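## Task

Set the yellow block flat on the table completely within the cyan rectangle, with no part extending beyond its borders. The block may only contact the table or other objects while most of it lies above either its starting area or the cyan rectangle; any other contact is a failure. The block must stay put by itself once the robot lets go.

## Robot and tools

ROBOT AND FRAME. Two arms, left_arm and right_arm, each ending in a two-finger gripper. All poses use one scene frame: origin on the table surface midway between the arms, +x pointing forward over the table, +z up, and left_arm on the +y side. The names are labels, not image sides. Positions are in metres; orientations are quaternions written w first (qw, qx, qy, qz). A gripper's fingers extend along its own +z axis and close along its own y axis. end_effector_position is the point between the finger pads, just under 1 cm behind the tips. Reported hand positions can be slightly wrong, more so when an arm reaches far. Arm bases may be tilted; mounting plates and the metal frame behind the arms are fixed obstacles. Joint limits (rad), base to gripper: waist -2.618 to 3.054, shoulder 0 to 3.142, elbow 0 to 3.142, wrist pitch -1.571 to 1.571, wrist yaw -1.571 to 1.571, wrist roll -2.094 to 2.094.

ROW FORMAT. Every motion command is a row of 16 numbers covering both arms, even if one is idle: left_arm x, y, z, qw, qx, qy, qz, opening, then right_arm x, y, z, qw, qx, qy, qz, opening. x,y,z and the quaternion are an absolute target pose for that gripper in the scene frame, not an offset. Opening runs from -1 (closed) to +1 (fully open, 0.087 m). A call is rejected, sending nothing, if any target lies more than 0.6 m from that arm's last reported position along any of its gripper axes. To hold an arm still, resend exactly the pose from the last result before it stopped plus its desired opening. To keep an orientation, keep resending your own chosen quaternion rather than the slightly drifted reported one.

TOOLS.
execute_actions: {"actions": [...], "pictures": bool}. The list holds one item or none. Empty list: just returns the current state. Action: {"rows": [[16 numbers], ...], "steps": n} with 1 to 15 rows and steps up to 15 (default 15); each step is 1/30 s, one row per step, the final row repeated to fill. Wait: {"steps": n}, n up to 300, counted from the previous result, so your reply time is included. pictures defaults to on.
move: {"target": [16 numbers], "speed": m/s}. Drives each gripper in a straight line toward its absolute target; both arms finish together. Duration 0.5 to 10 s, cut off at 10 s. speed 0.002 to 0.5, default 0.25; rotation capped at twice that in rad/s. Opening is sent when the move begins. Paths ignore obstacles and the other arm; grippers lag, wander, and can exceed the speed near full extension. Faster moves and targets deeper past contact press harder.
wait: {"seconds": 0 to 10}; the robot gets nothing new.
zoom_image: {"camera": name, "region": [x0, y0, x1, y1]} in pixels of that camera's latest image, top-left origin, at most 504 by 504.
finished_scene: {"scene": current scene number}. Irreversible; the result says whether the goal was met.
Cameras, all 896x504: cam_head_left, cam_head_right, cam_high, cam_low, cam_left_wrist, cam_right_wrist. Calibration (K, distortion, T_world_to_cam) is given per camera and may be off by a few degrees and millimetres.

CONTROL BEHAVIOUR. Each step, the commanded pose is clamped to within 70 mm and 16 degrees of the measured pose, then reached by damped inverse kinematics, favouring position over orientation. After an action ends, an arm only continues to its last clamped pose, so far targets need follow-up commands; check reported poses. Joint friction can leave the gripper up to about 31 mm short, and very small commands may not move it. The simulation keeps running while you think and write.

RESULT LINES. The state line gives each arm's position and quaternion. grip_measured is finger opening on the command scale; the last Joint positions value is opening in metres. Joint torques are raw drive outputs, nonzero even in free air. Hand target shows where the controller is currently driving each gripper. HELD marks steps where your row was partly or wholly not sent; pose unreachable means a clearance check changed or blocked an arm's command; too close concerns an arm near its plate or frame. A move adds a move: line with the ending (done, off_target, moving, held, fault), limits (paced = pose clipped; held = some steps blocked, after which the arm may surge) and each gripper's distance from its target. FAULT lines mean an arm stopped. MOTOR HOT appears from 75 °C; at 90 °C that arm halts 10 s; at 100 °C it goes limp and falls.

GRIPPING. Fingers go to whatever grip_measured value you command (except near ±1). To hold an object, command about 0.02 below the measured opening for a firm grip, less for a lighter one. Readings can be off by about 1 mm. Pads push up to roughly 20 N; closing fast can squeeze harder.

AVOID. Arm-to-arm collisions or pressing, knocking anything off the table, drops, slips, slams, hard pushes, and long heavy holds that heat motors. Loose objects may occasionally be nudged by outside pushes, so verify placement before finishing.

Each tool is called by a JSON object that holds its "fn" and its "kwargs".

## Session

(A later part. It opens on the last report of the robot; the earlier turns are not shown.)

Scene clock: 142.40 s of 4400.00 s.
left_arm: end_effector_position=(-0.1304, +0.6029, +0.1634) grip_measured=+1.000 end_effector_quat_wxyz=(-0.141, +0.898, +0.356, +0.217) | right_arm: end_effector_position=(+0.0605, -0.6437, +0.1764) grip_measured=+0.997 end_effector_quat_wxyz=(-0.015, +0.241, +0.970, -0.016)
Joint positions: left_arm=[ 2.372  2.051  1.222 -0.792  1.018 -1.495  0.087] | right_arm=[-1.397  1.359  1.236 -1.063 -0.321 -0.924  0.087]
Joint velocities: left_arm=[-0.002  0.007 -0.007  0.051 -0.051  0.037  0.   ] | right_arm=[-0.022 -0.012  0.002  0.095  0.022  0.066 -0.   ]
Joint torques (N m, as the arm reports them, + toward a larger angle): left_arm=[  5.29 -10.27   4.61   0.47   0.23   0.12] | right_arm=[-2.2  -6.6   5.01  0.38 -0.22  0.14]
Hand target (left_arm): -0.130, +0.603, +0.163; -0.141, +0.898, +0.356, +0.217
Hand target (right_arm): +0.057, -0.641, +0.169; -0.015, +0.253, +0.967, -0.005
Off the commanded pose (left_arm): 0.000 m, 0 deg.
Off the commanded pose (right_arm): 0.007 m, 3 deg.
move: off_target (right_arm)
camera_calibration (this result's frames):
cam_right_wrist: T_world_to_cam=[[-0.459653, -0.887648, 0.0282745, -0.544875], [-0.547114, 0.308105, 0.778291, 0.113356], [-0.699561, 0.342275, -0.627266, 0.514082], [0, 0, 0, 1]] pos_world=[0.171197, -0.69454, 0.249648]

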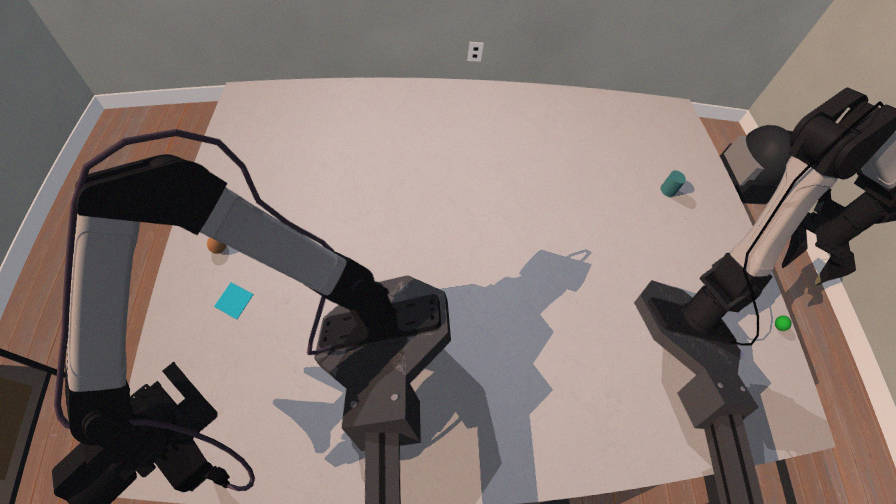

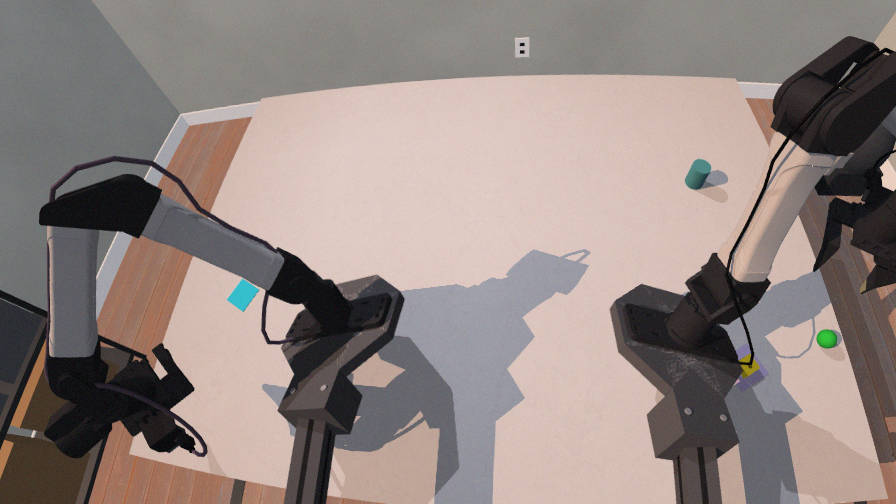

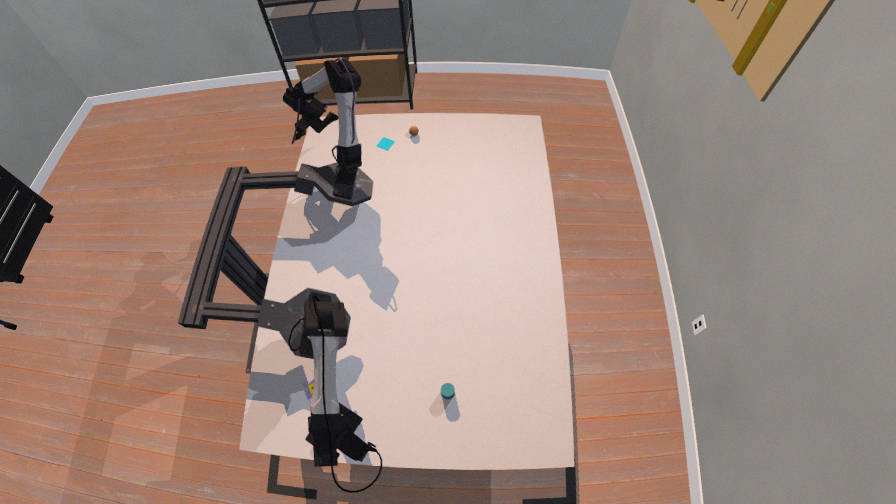

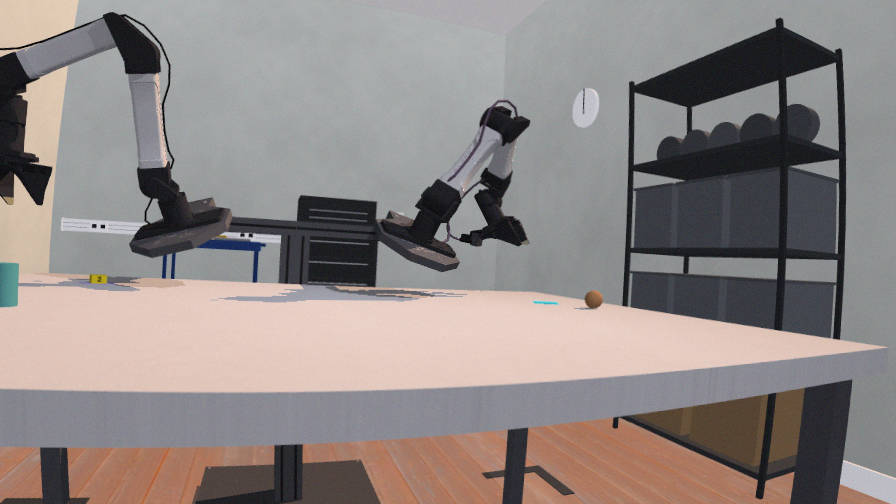

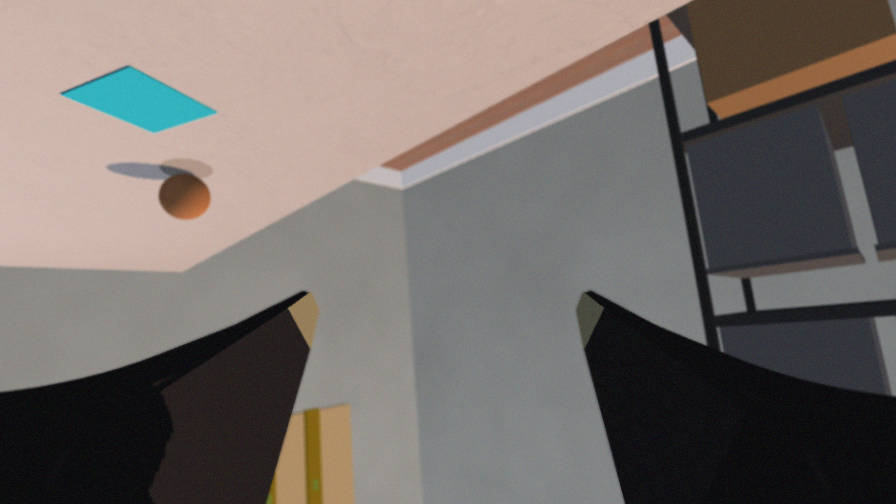

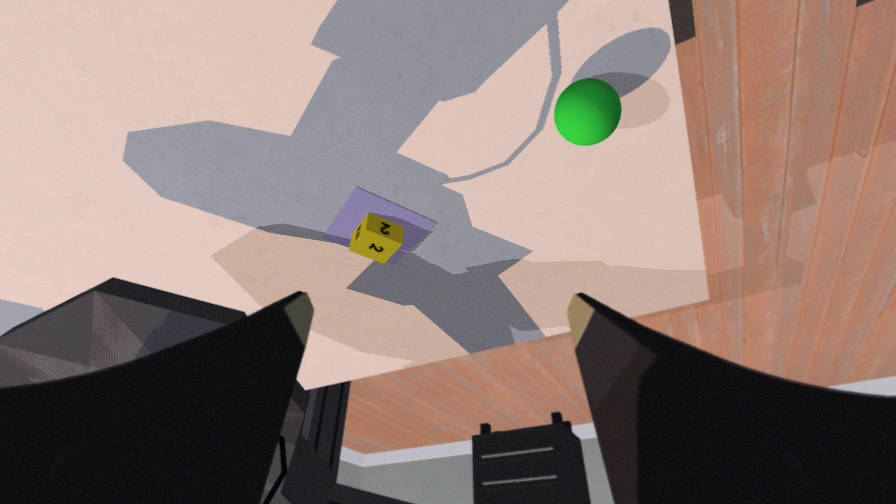

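{"fn": "move", "kwargs": {"target": [-0.1304,0.6029,0.1634,-0.141,0.898,0.356,0.217,1,-0.0515,-0.53,0.09,0,0.515,0.857,0,1], "speed": 0.1}}

Scene clock: 175.67 s of 4400.00 s.
left_arm: end_effector_position=(-0.1304, +0.6029, +0.1634) grip_measured=+1.000 end_effector_quat_wxyz=(-0.141, +0.898, +0.356, +0.217) | right_arm: end_effector_position=(-0.0544, -0.5413, +0.0945) grip_measured=+0.997 end_effector_quat_wxyz=(-0.008, +0.501, +0.865, -0.012)
Joint positions: left_arm=[ 2.372  2.051  1.222 -0.792  1.018 -1.495  0.087] | right_arm=[-1.807  1.361  0.654 -0.653 -0.453 -0.79   0.087]
Joint velocities: left_arm=[-0.027  0.002  0.002 -0.022 -0.037 -0.066  0.   ] | right_arm=[ 0.002  0.007 -0.012  0.007 -0.081 -0.022  0.001]
Joint torques (N m, as the arm reports them, + toward a larger angle): left_arm=[  5.3  -10.31   4.65   0.47   0.25   0.12] | right_arm=[-2.46 -3.19  3.16  0.39 -0.22  0.14]
Hand target (left_arm): -0.130, +0.603, +0.163; -0.141, +0.898, +0.356, +0.217
Hand target (right_arm): -0.055, -0.532, +0.088; -0.008, +0.513, +0.858, +0.001
Off the commanded pose (left_arm): 0.000 m, 0 deg.
Off the commanded pose (right_arm): 0.012 m, 3 deg.
After step 90, 26.80 s passed at rest.
move: off_target (right_arm)
camera_calibration (this result's frames):
cam_right_wrist: T_world_to_cam=[[-0.862057, -0.506393, 0.0206041, -0.319247], [-0.311572, 0.561592, 0.76651, 0.233878], [-0.399726, 0.654355, -0.641902, 0.533844], [0, 0, 0, 1]] pos_world=[0.0110524, -0.642332, 0.169983]

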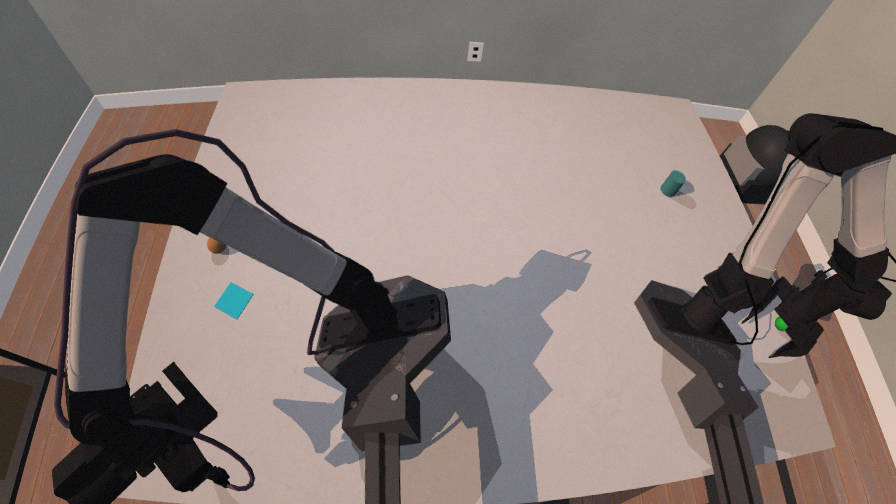

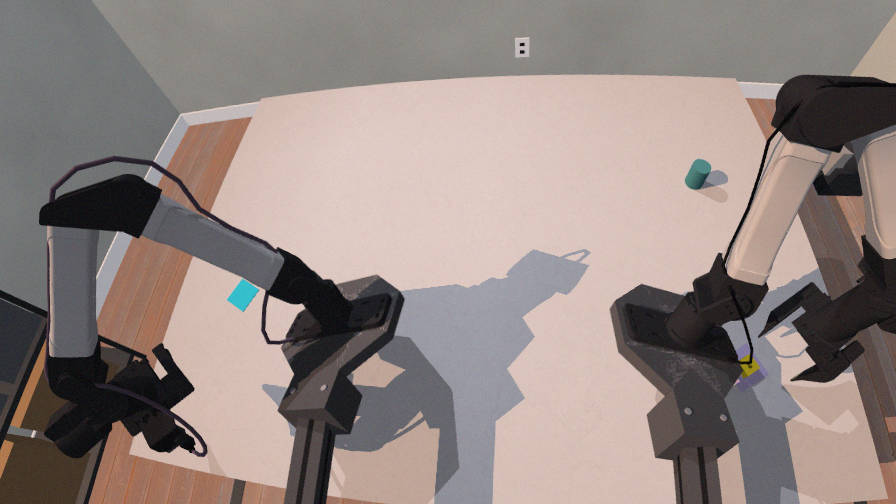

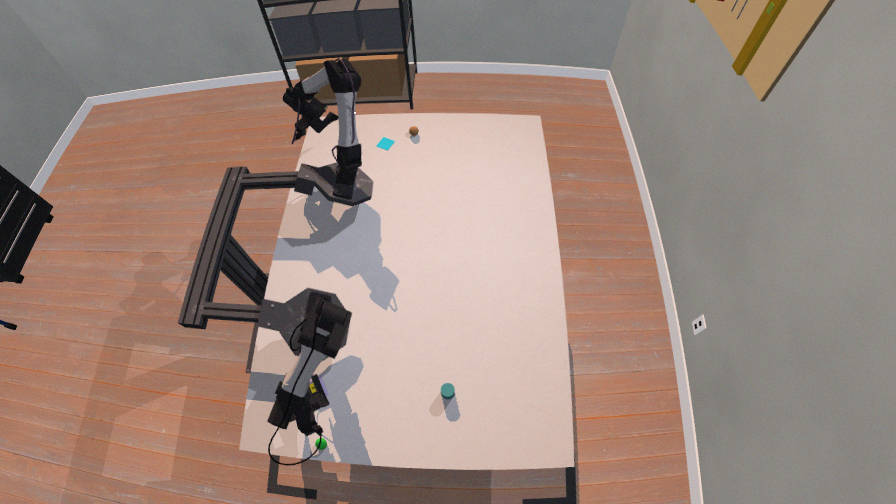

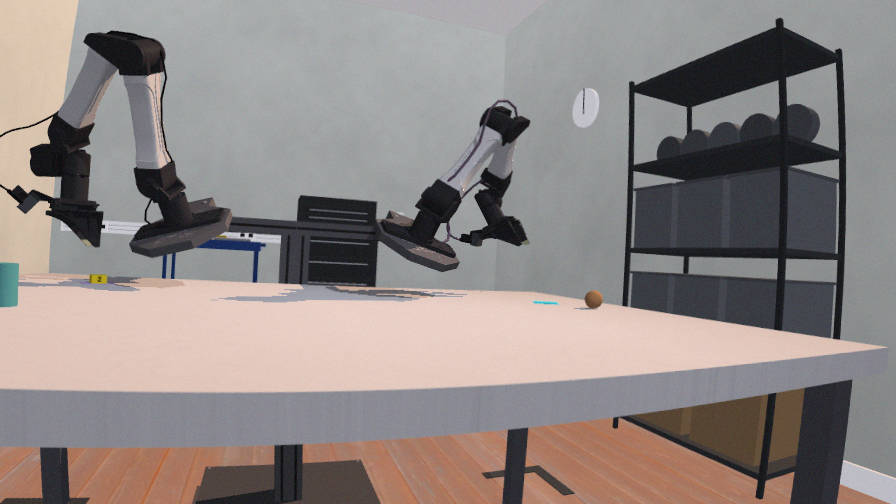

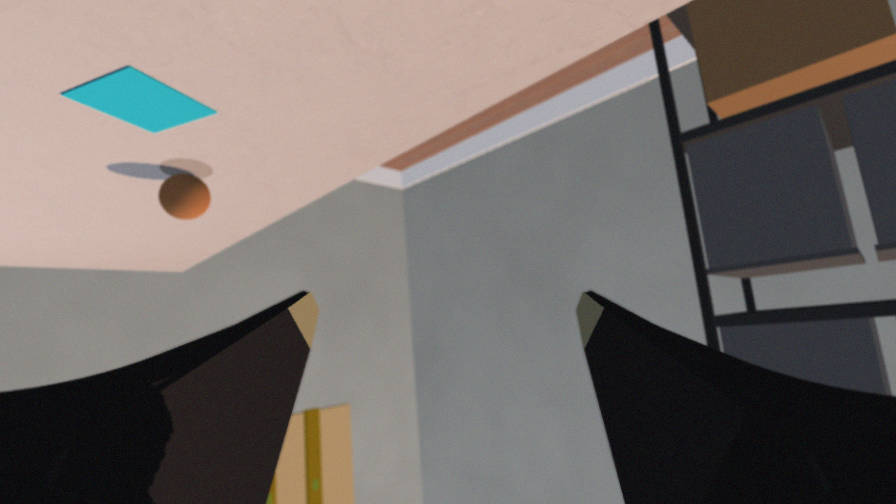

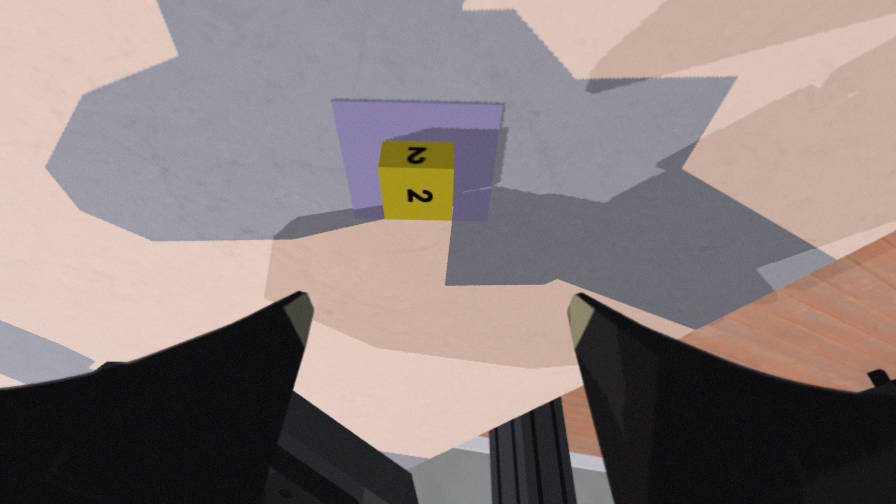

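{"fn": "move", "kwargs": {"target": [-0.1304,0.6029,0.1634,-0.141,0.898,0.356,0.217,1,-0.048,-0.508,0.045,0,0.515,0.857,0,1], "speed": 0.05}}

Scene clock: 185.57 s of 4400.00 s.
left_arm: end_effector_position=(-0.1304, +0.6029, +0.1634) grip_measured=+1.000 end_effector_quat_wxyz=(-0.141, +0.898, +0.356, +0.217) | right_arm: end_effector_position=(-0.0506, -0.5216, +0.0509) grip_measured=+0.997 end_effector_quat_wxyz=(+0.003, +0.508, +0.861, -0.018)
Joint positions: left_arm=[ 2.372  2.051  1.222 -0.792  1.018 -1.495  0.087] | right_arm=[-1.731  1.412  0.481 -0.374 -0.453 -0.684  0.087]
Joint velocities: left_arm=[ 0.012 -0.002  0.002 -0.022 -0.066  0.066  0.   ] | right_arm=[ 0.002 -0.002 -0.017 -0.007 -0.066 -0.066 -0.001]
Joint torques (N m, as the arm reports them, + toward a larger angle): left_arm=[  5.29 -10.28   4.6    0.47   0.23   0.13] | right_arm=[-1.31 -2.94  2.08  0.4  -0.2   0.14]
Hand target (left_arm): -0.130, +0.603, +0.163; -0.141, +0.898, +0.356, +0.217
Hand target (right_arm): -0.048, -0.509, +0.044; +0.001, +0.515, +0.857, -0.000
Off the commanded pose (left_arm): 0.000 m, 0 deg.
Off the commanded pose (right_arm): 0.015 m, 2 deg.
After step 90, 5.17 s passed at rest.
move: off_target (right_arm)
camera_calibration (this result's frames):
cam_right_wrist: T_world_to_cam=[[-0.870673, -0.491515, 0.0184804, -0.297698], [-0.312905, 0.582488, 0.750199, 0.268983], [-0.379498, 0.647395, -0.660954, 0.492876], [0, 0, 0, 1]] pos_world=[0.012014, -0.622088, 0.12948]

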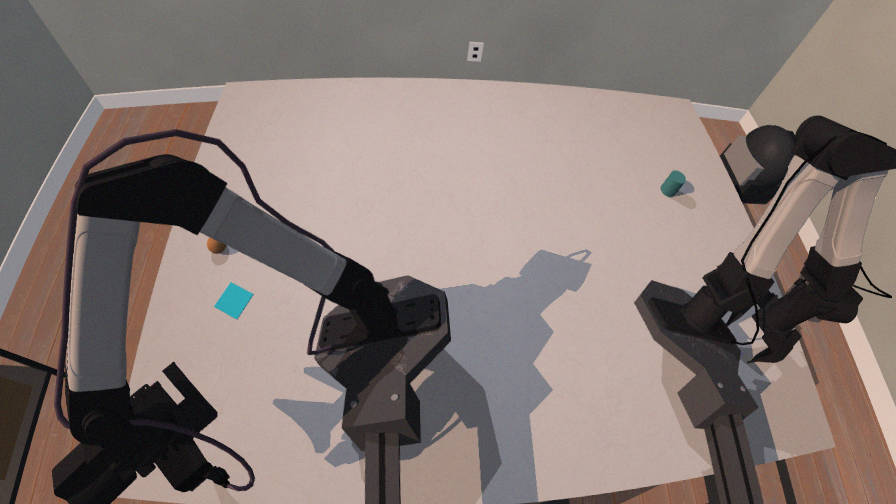

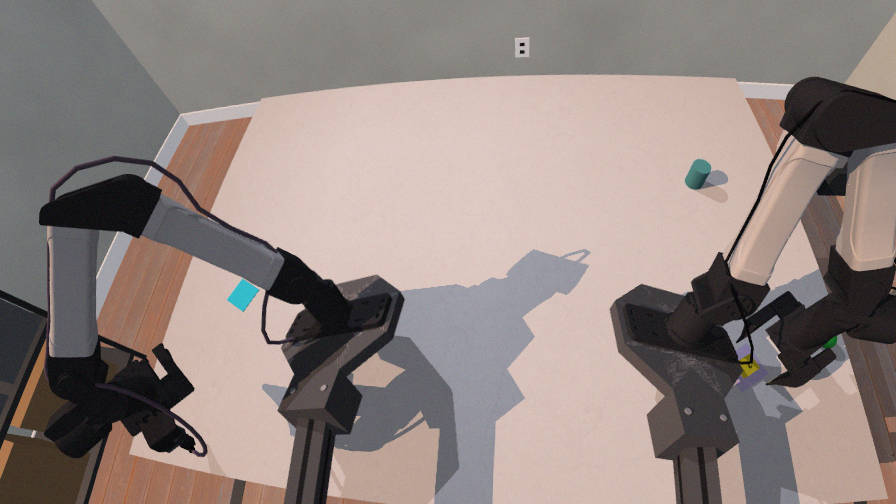

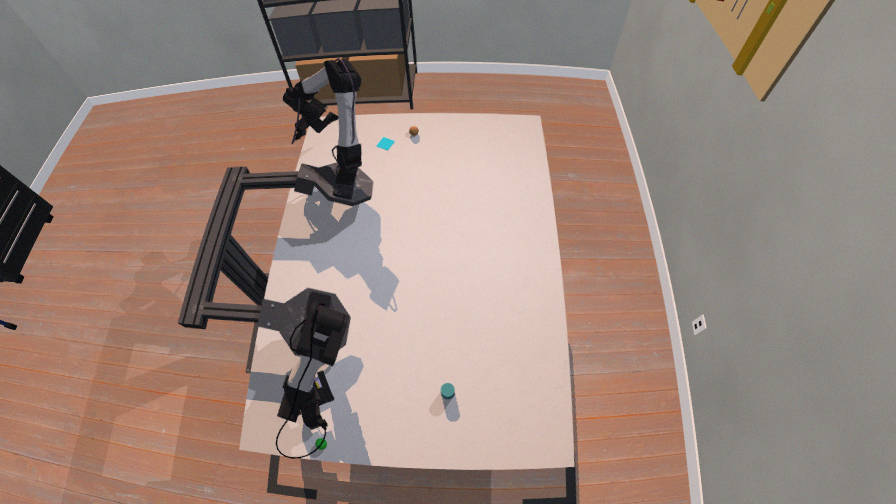

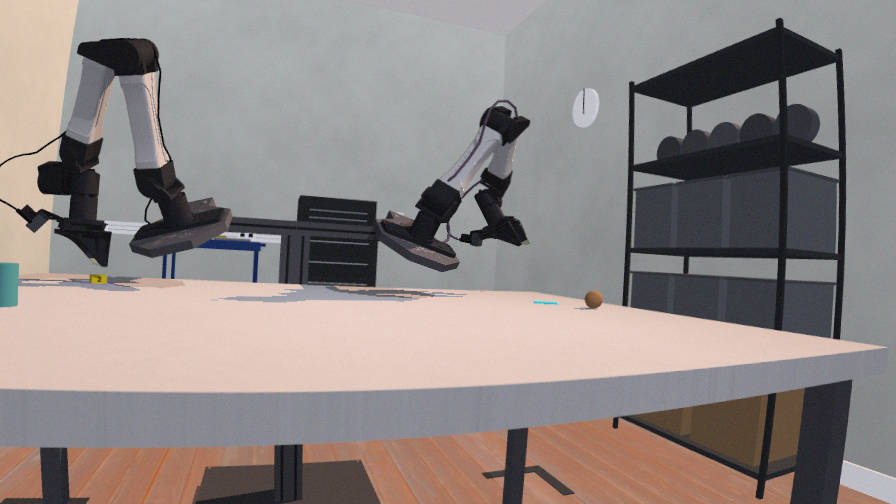

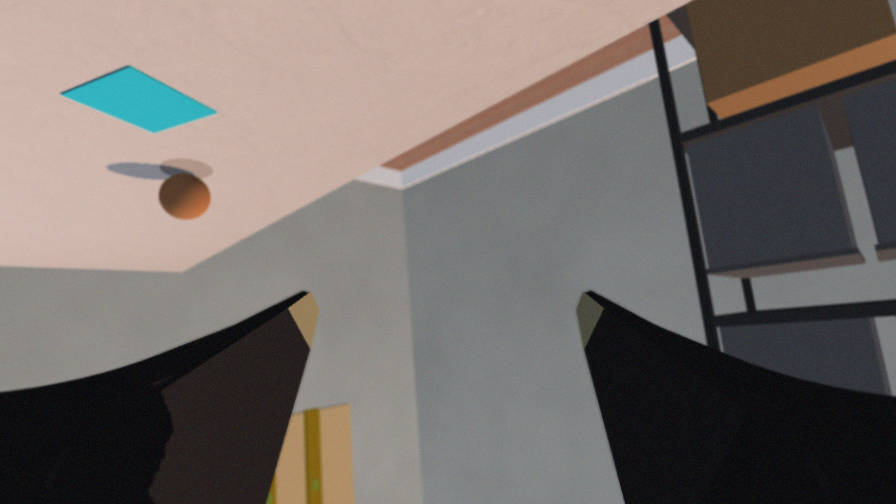

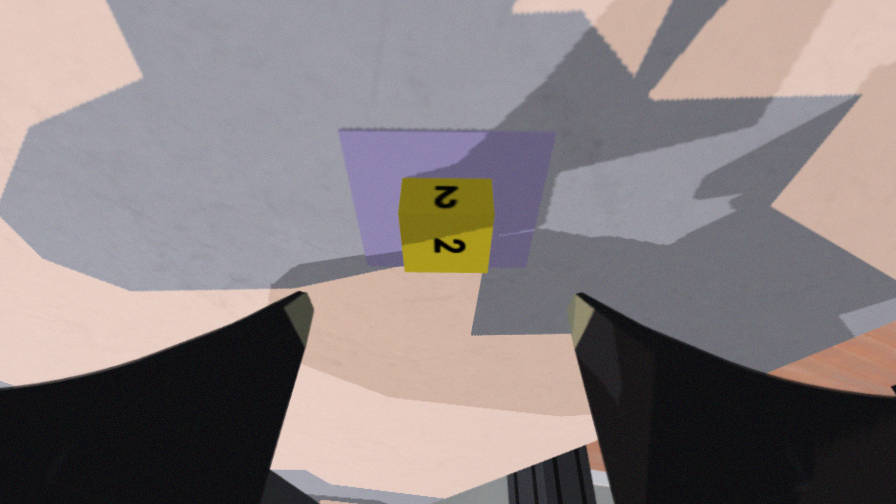

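{"fn": "move", "kwargs": {"target": [-0.1304,0.6029,0.1634,-0.141,0.898,0.356,0.217,1,-0.045,-0.503,0.008,0,0.515,0.857,0,1], "speed": 0.03}}

Scene clock: 194.53 s of 4400.00 s.
left_arm: end_effector_position=(-0.1304, +0.6029, +0.1634) grip_measured=+1.000 end_effector_quat_wxyz=(-0.141, +0.898, +0.356, +0.217) | right_arm: end_effector_position=(-0.0437, -0.5190, +0.0124) grip_measured=+0.997 end_effector_quat_wxyz=(+0.013, +0.508, +0.861, -0.014)
Joint positions: left_arm=[ 2.372  2.051  1.222 -0.792  1.018 -1.495  0.087] | right_arm=[-1.634  1.562  0.418 -0.115 -0.447 -0.579  0.087]
Joint velocities: left_arm=[ 0.002 -0.017 -0.002 -0.022 -0.007 -0.051  0.   ] | right_arm=[-0.017 -0.007  0.002  0.081  0.037  0.022  0.   ]
Joint torques (N m, as the arm reports them, + toward a larger angle): left_arm=[  5.31 -10.28   4.61   0.48   0.24   0.11] | right_arm=[-1.41 -3.55  0.7   0.43 -0.06  0.15]
Hand target (left_arm): -0.130, +0.603, +0.163; -0.141, +0.898, +0.356, +0.217
Hand target (right_arm): -0.045, -0.504, +0.008; +0.002, +0.515, +0.857, -0.000
Off the commanded pose (left_arm): 0.000 m, 0 deg.
Off the commanded pose (right_arm): 0.017 m, 2 deg.
After step 90, 3.93 s passed at rest.
move: off_target (right_arm)
camera_calibration (this result's frames):
cam_right_wrist: T_world_to_cam=[[-0.870407, -0.492329, 0.00216146, -0.289932], [-0.329297, 0.58543, 0.740834, 0.299538], [-0.365999, 0.644115, -0.671684, 0.467363], [0, 0, 0, 1]] pos_world=[0.0173328, -0.619136, 0.0926393]

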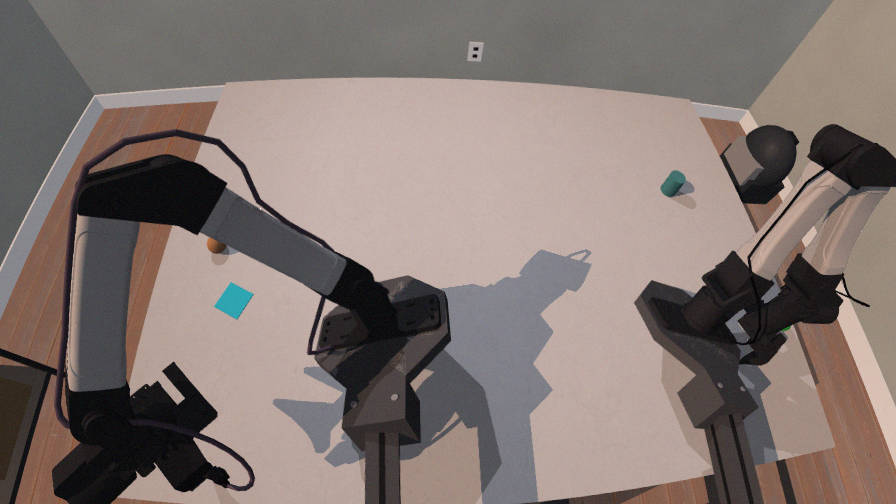

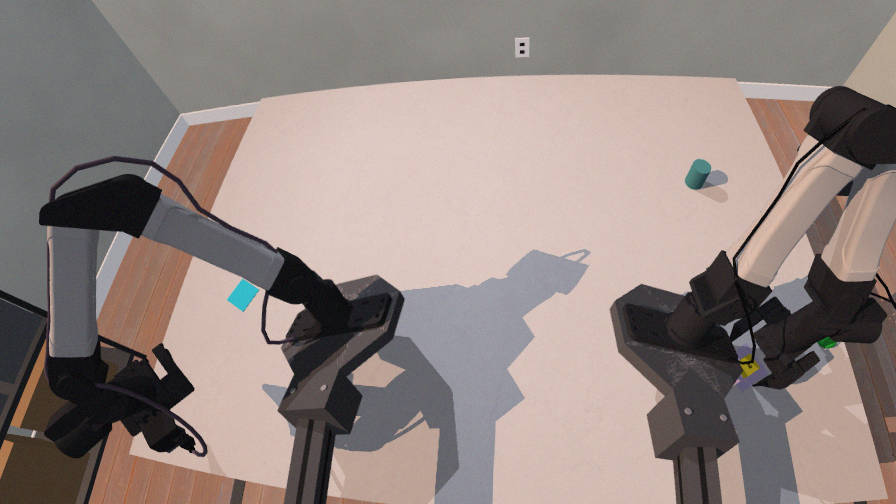

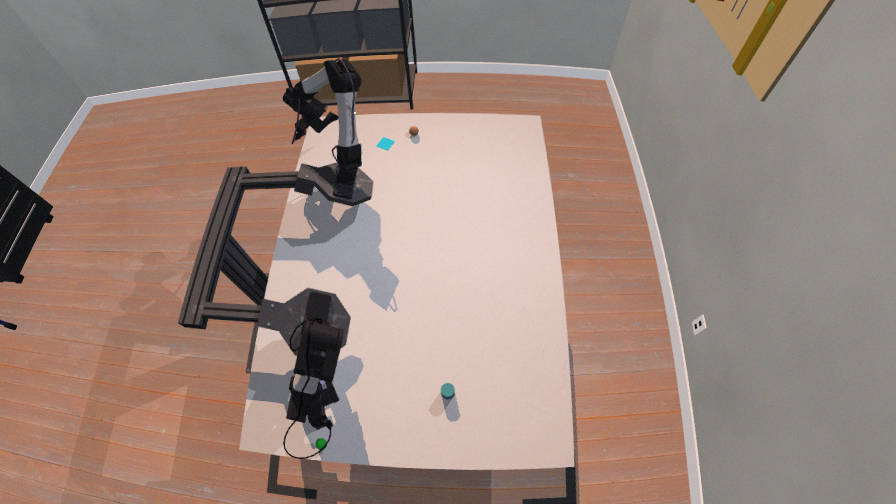

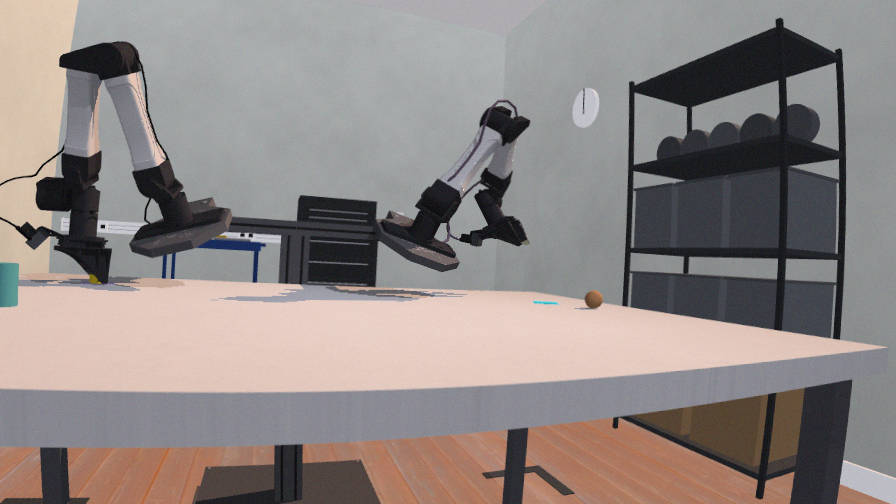

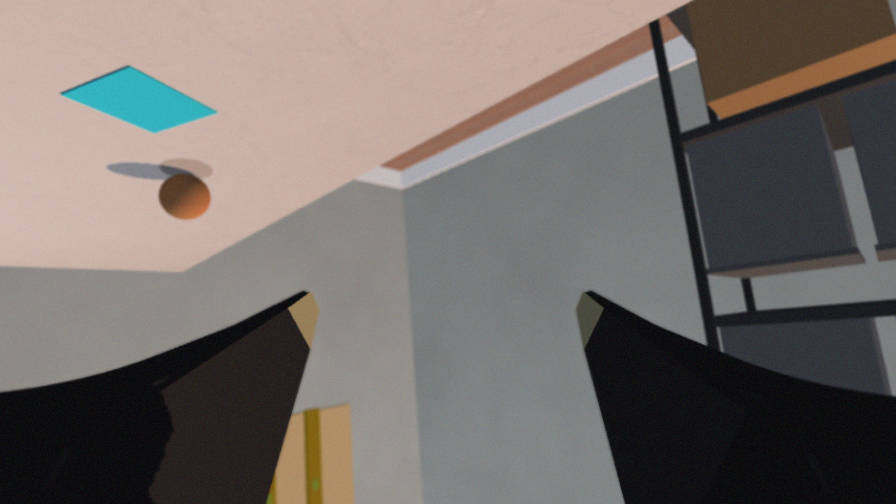

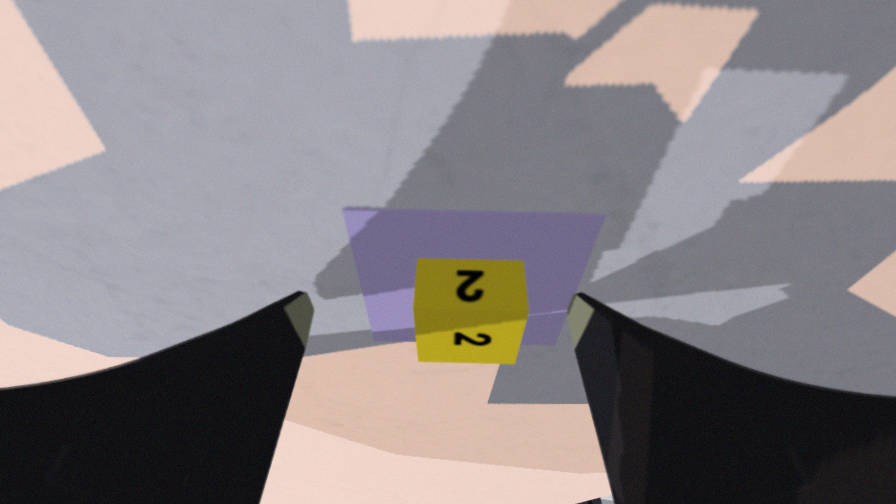

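{"fn": "move", "kwargs": {"target": [-0.1304,0.6029,0.1634,-0.141,0.898,0.356,0.217,1,-0.058,-0.500,0.008,0,0.515,0.857,0,1], "speed": 0.03}}

Scene clock: 218.77 s of 4400.00 s.
left_arm: end_effector_position=(-0.1304, +0.6029, +0.1634) grip_measured=+1.000 end_effector_quat_wxyz=(-0.141, +0.898, +0.356, +0.217) | right_arm: end_effector_position=(-0.0567, -0.5146, +0.0120) grip_measured=+0.997 end_effector_quat_wxyz=(+0.005, +0.508, +0.861, -0.014)
Joint positions: left_arm=[ 2.372  2.051  1.222 -0.792  1.018 -1.495  0.087] | right_arm=[-1.683  1.595  0.418 -0.113 -0.447 -0.634  0.087]
Joint velocities: left_arm=[-0.002  0.002  0.032 -0.066 -0.051 -0.007  0.   ] | right_arm=[ 0.012 -0.012  0.012  0.037 -0.037 -0.037 -0.001]
Joint torques (N m, as the arm reports them, + toward a larger angle): left_arm=[  5.24 -10.25   4.63   0.48   0.25   0.12] | right_arm=[-2.57 -3.52  0.57  0.4  -0.15 -0.04]
Hand target (left_arm): -0.130, +0.603, +0.163; -0.141, +0.898, +0.356, +0.217
Hand target (right_arm): -0.058, -0.500, +0.008; -0.001, +0.515, +0.857, +0.000
Off the commanded pose (left_arm): 0.000 m, 0 deg.
Off the commanded pose (right_arm): 0.015 m, 2 deg.
After step 90, 20.17 s passed at rest.
move: off_target (right_arm)
camera_calibration (this result's frames):
cam_right_wrist: T_world_to_cam=[[-0.870933, -0.491313, 0.0093812, -0.298681], [-0.318654, 0.579194, 0.750329, 0.290223], [-0.37408, 0.650497, -0.660998, 0.462182], [0, 0, 0, 1]] pos_world=[0.0052422, -0.615489, 0.0905402]

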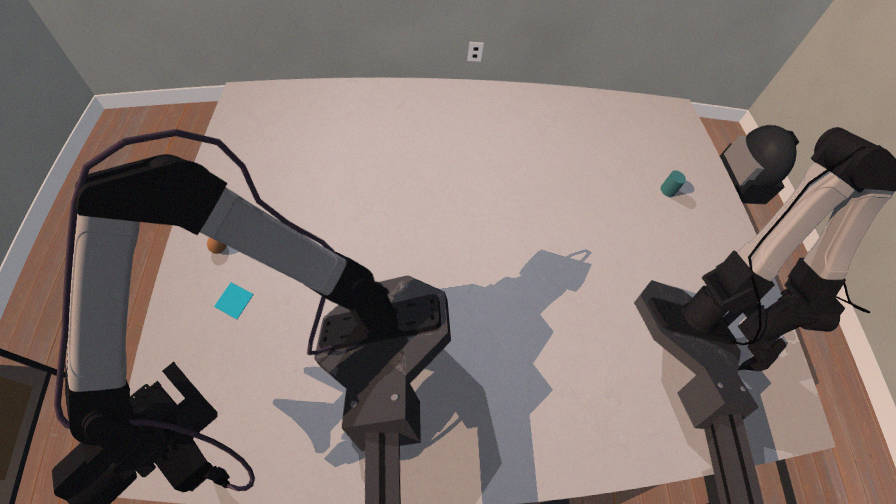

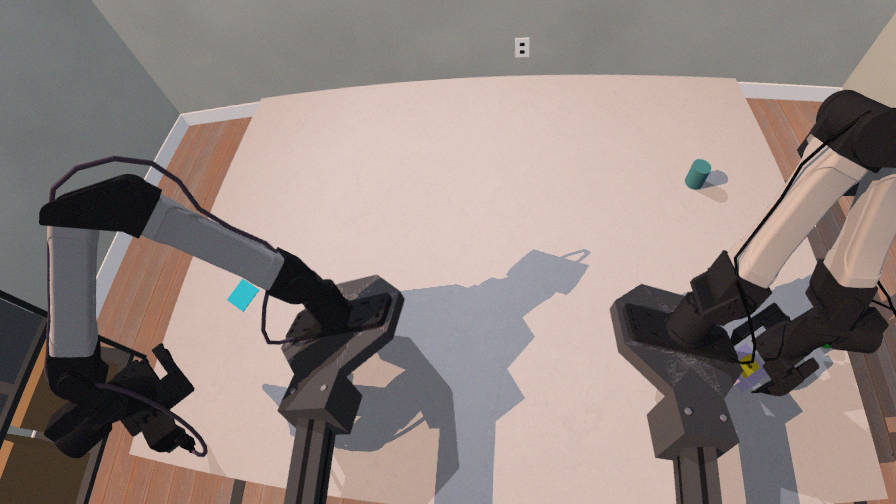

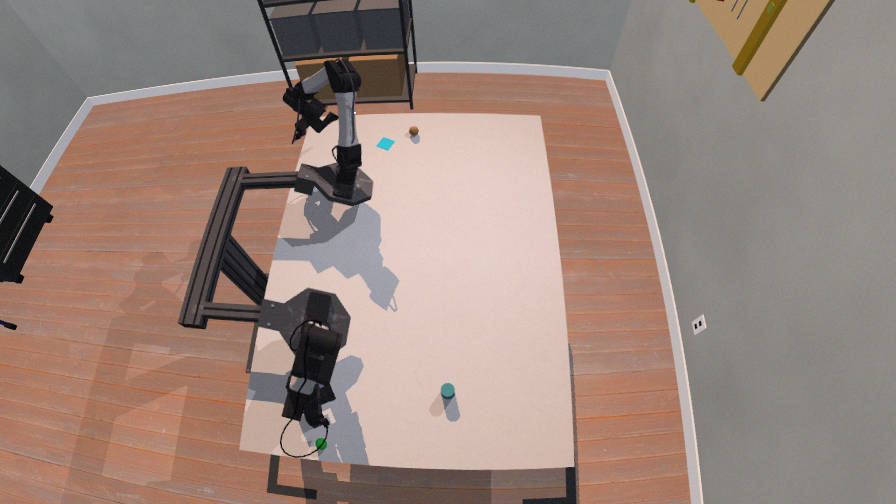

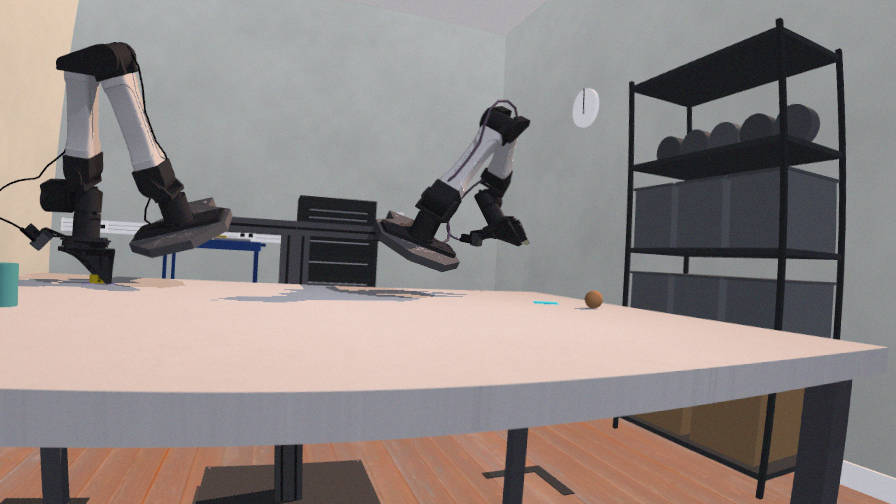

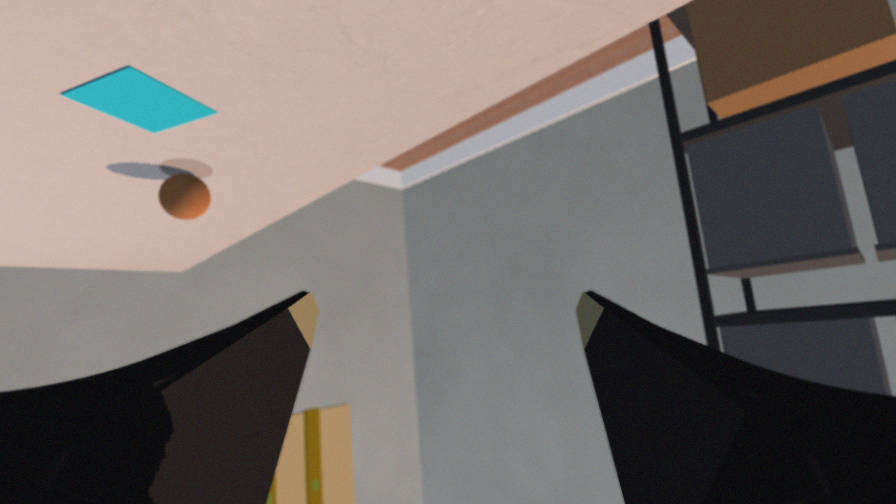

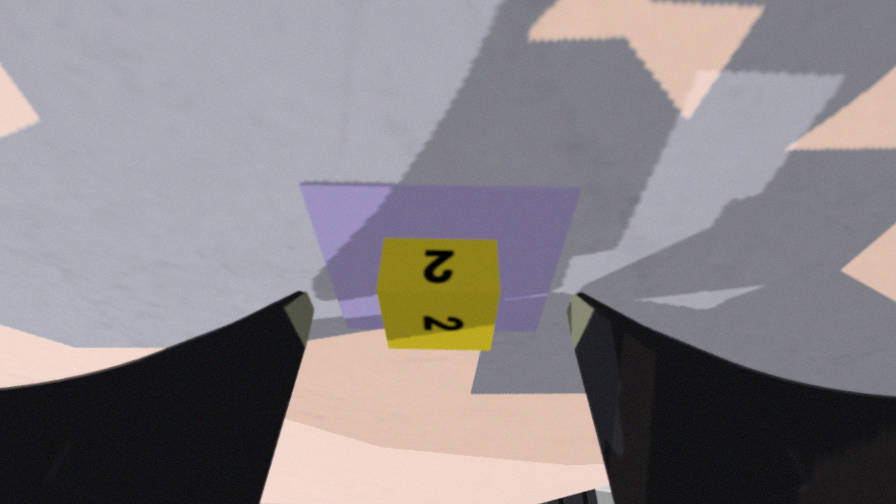

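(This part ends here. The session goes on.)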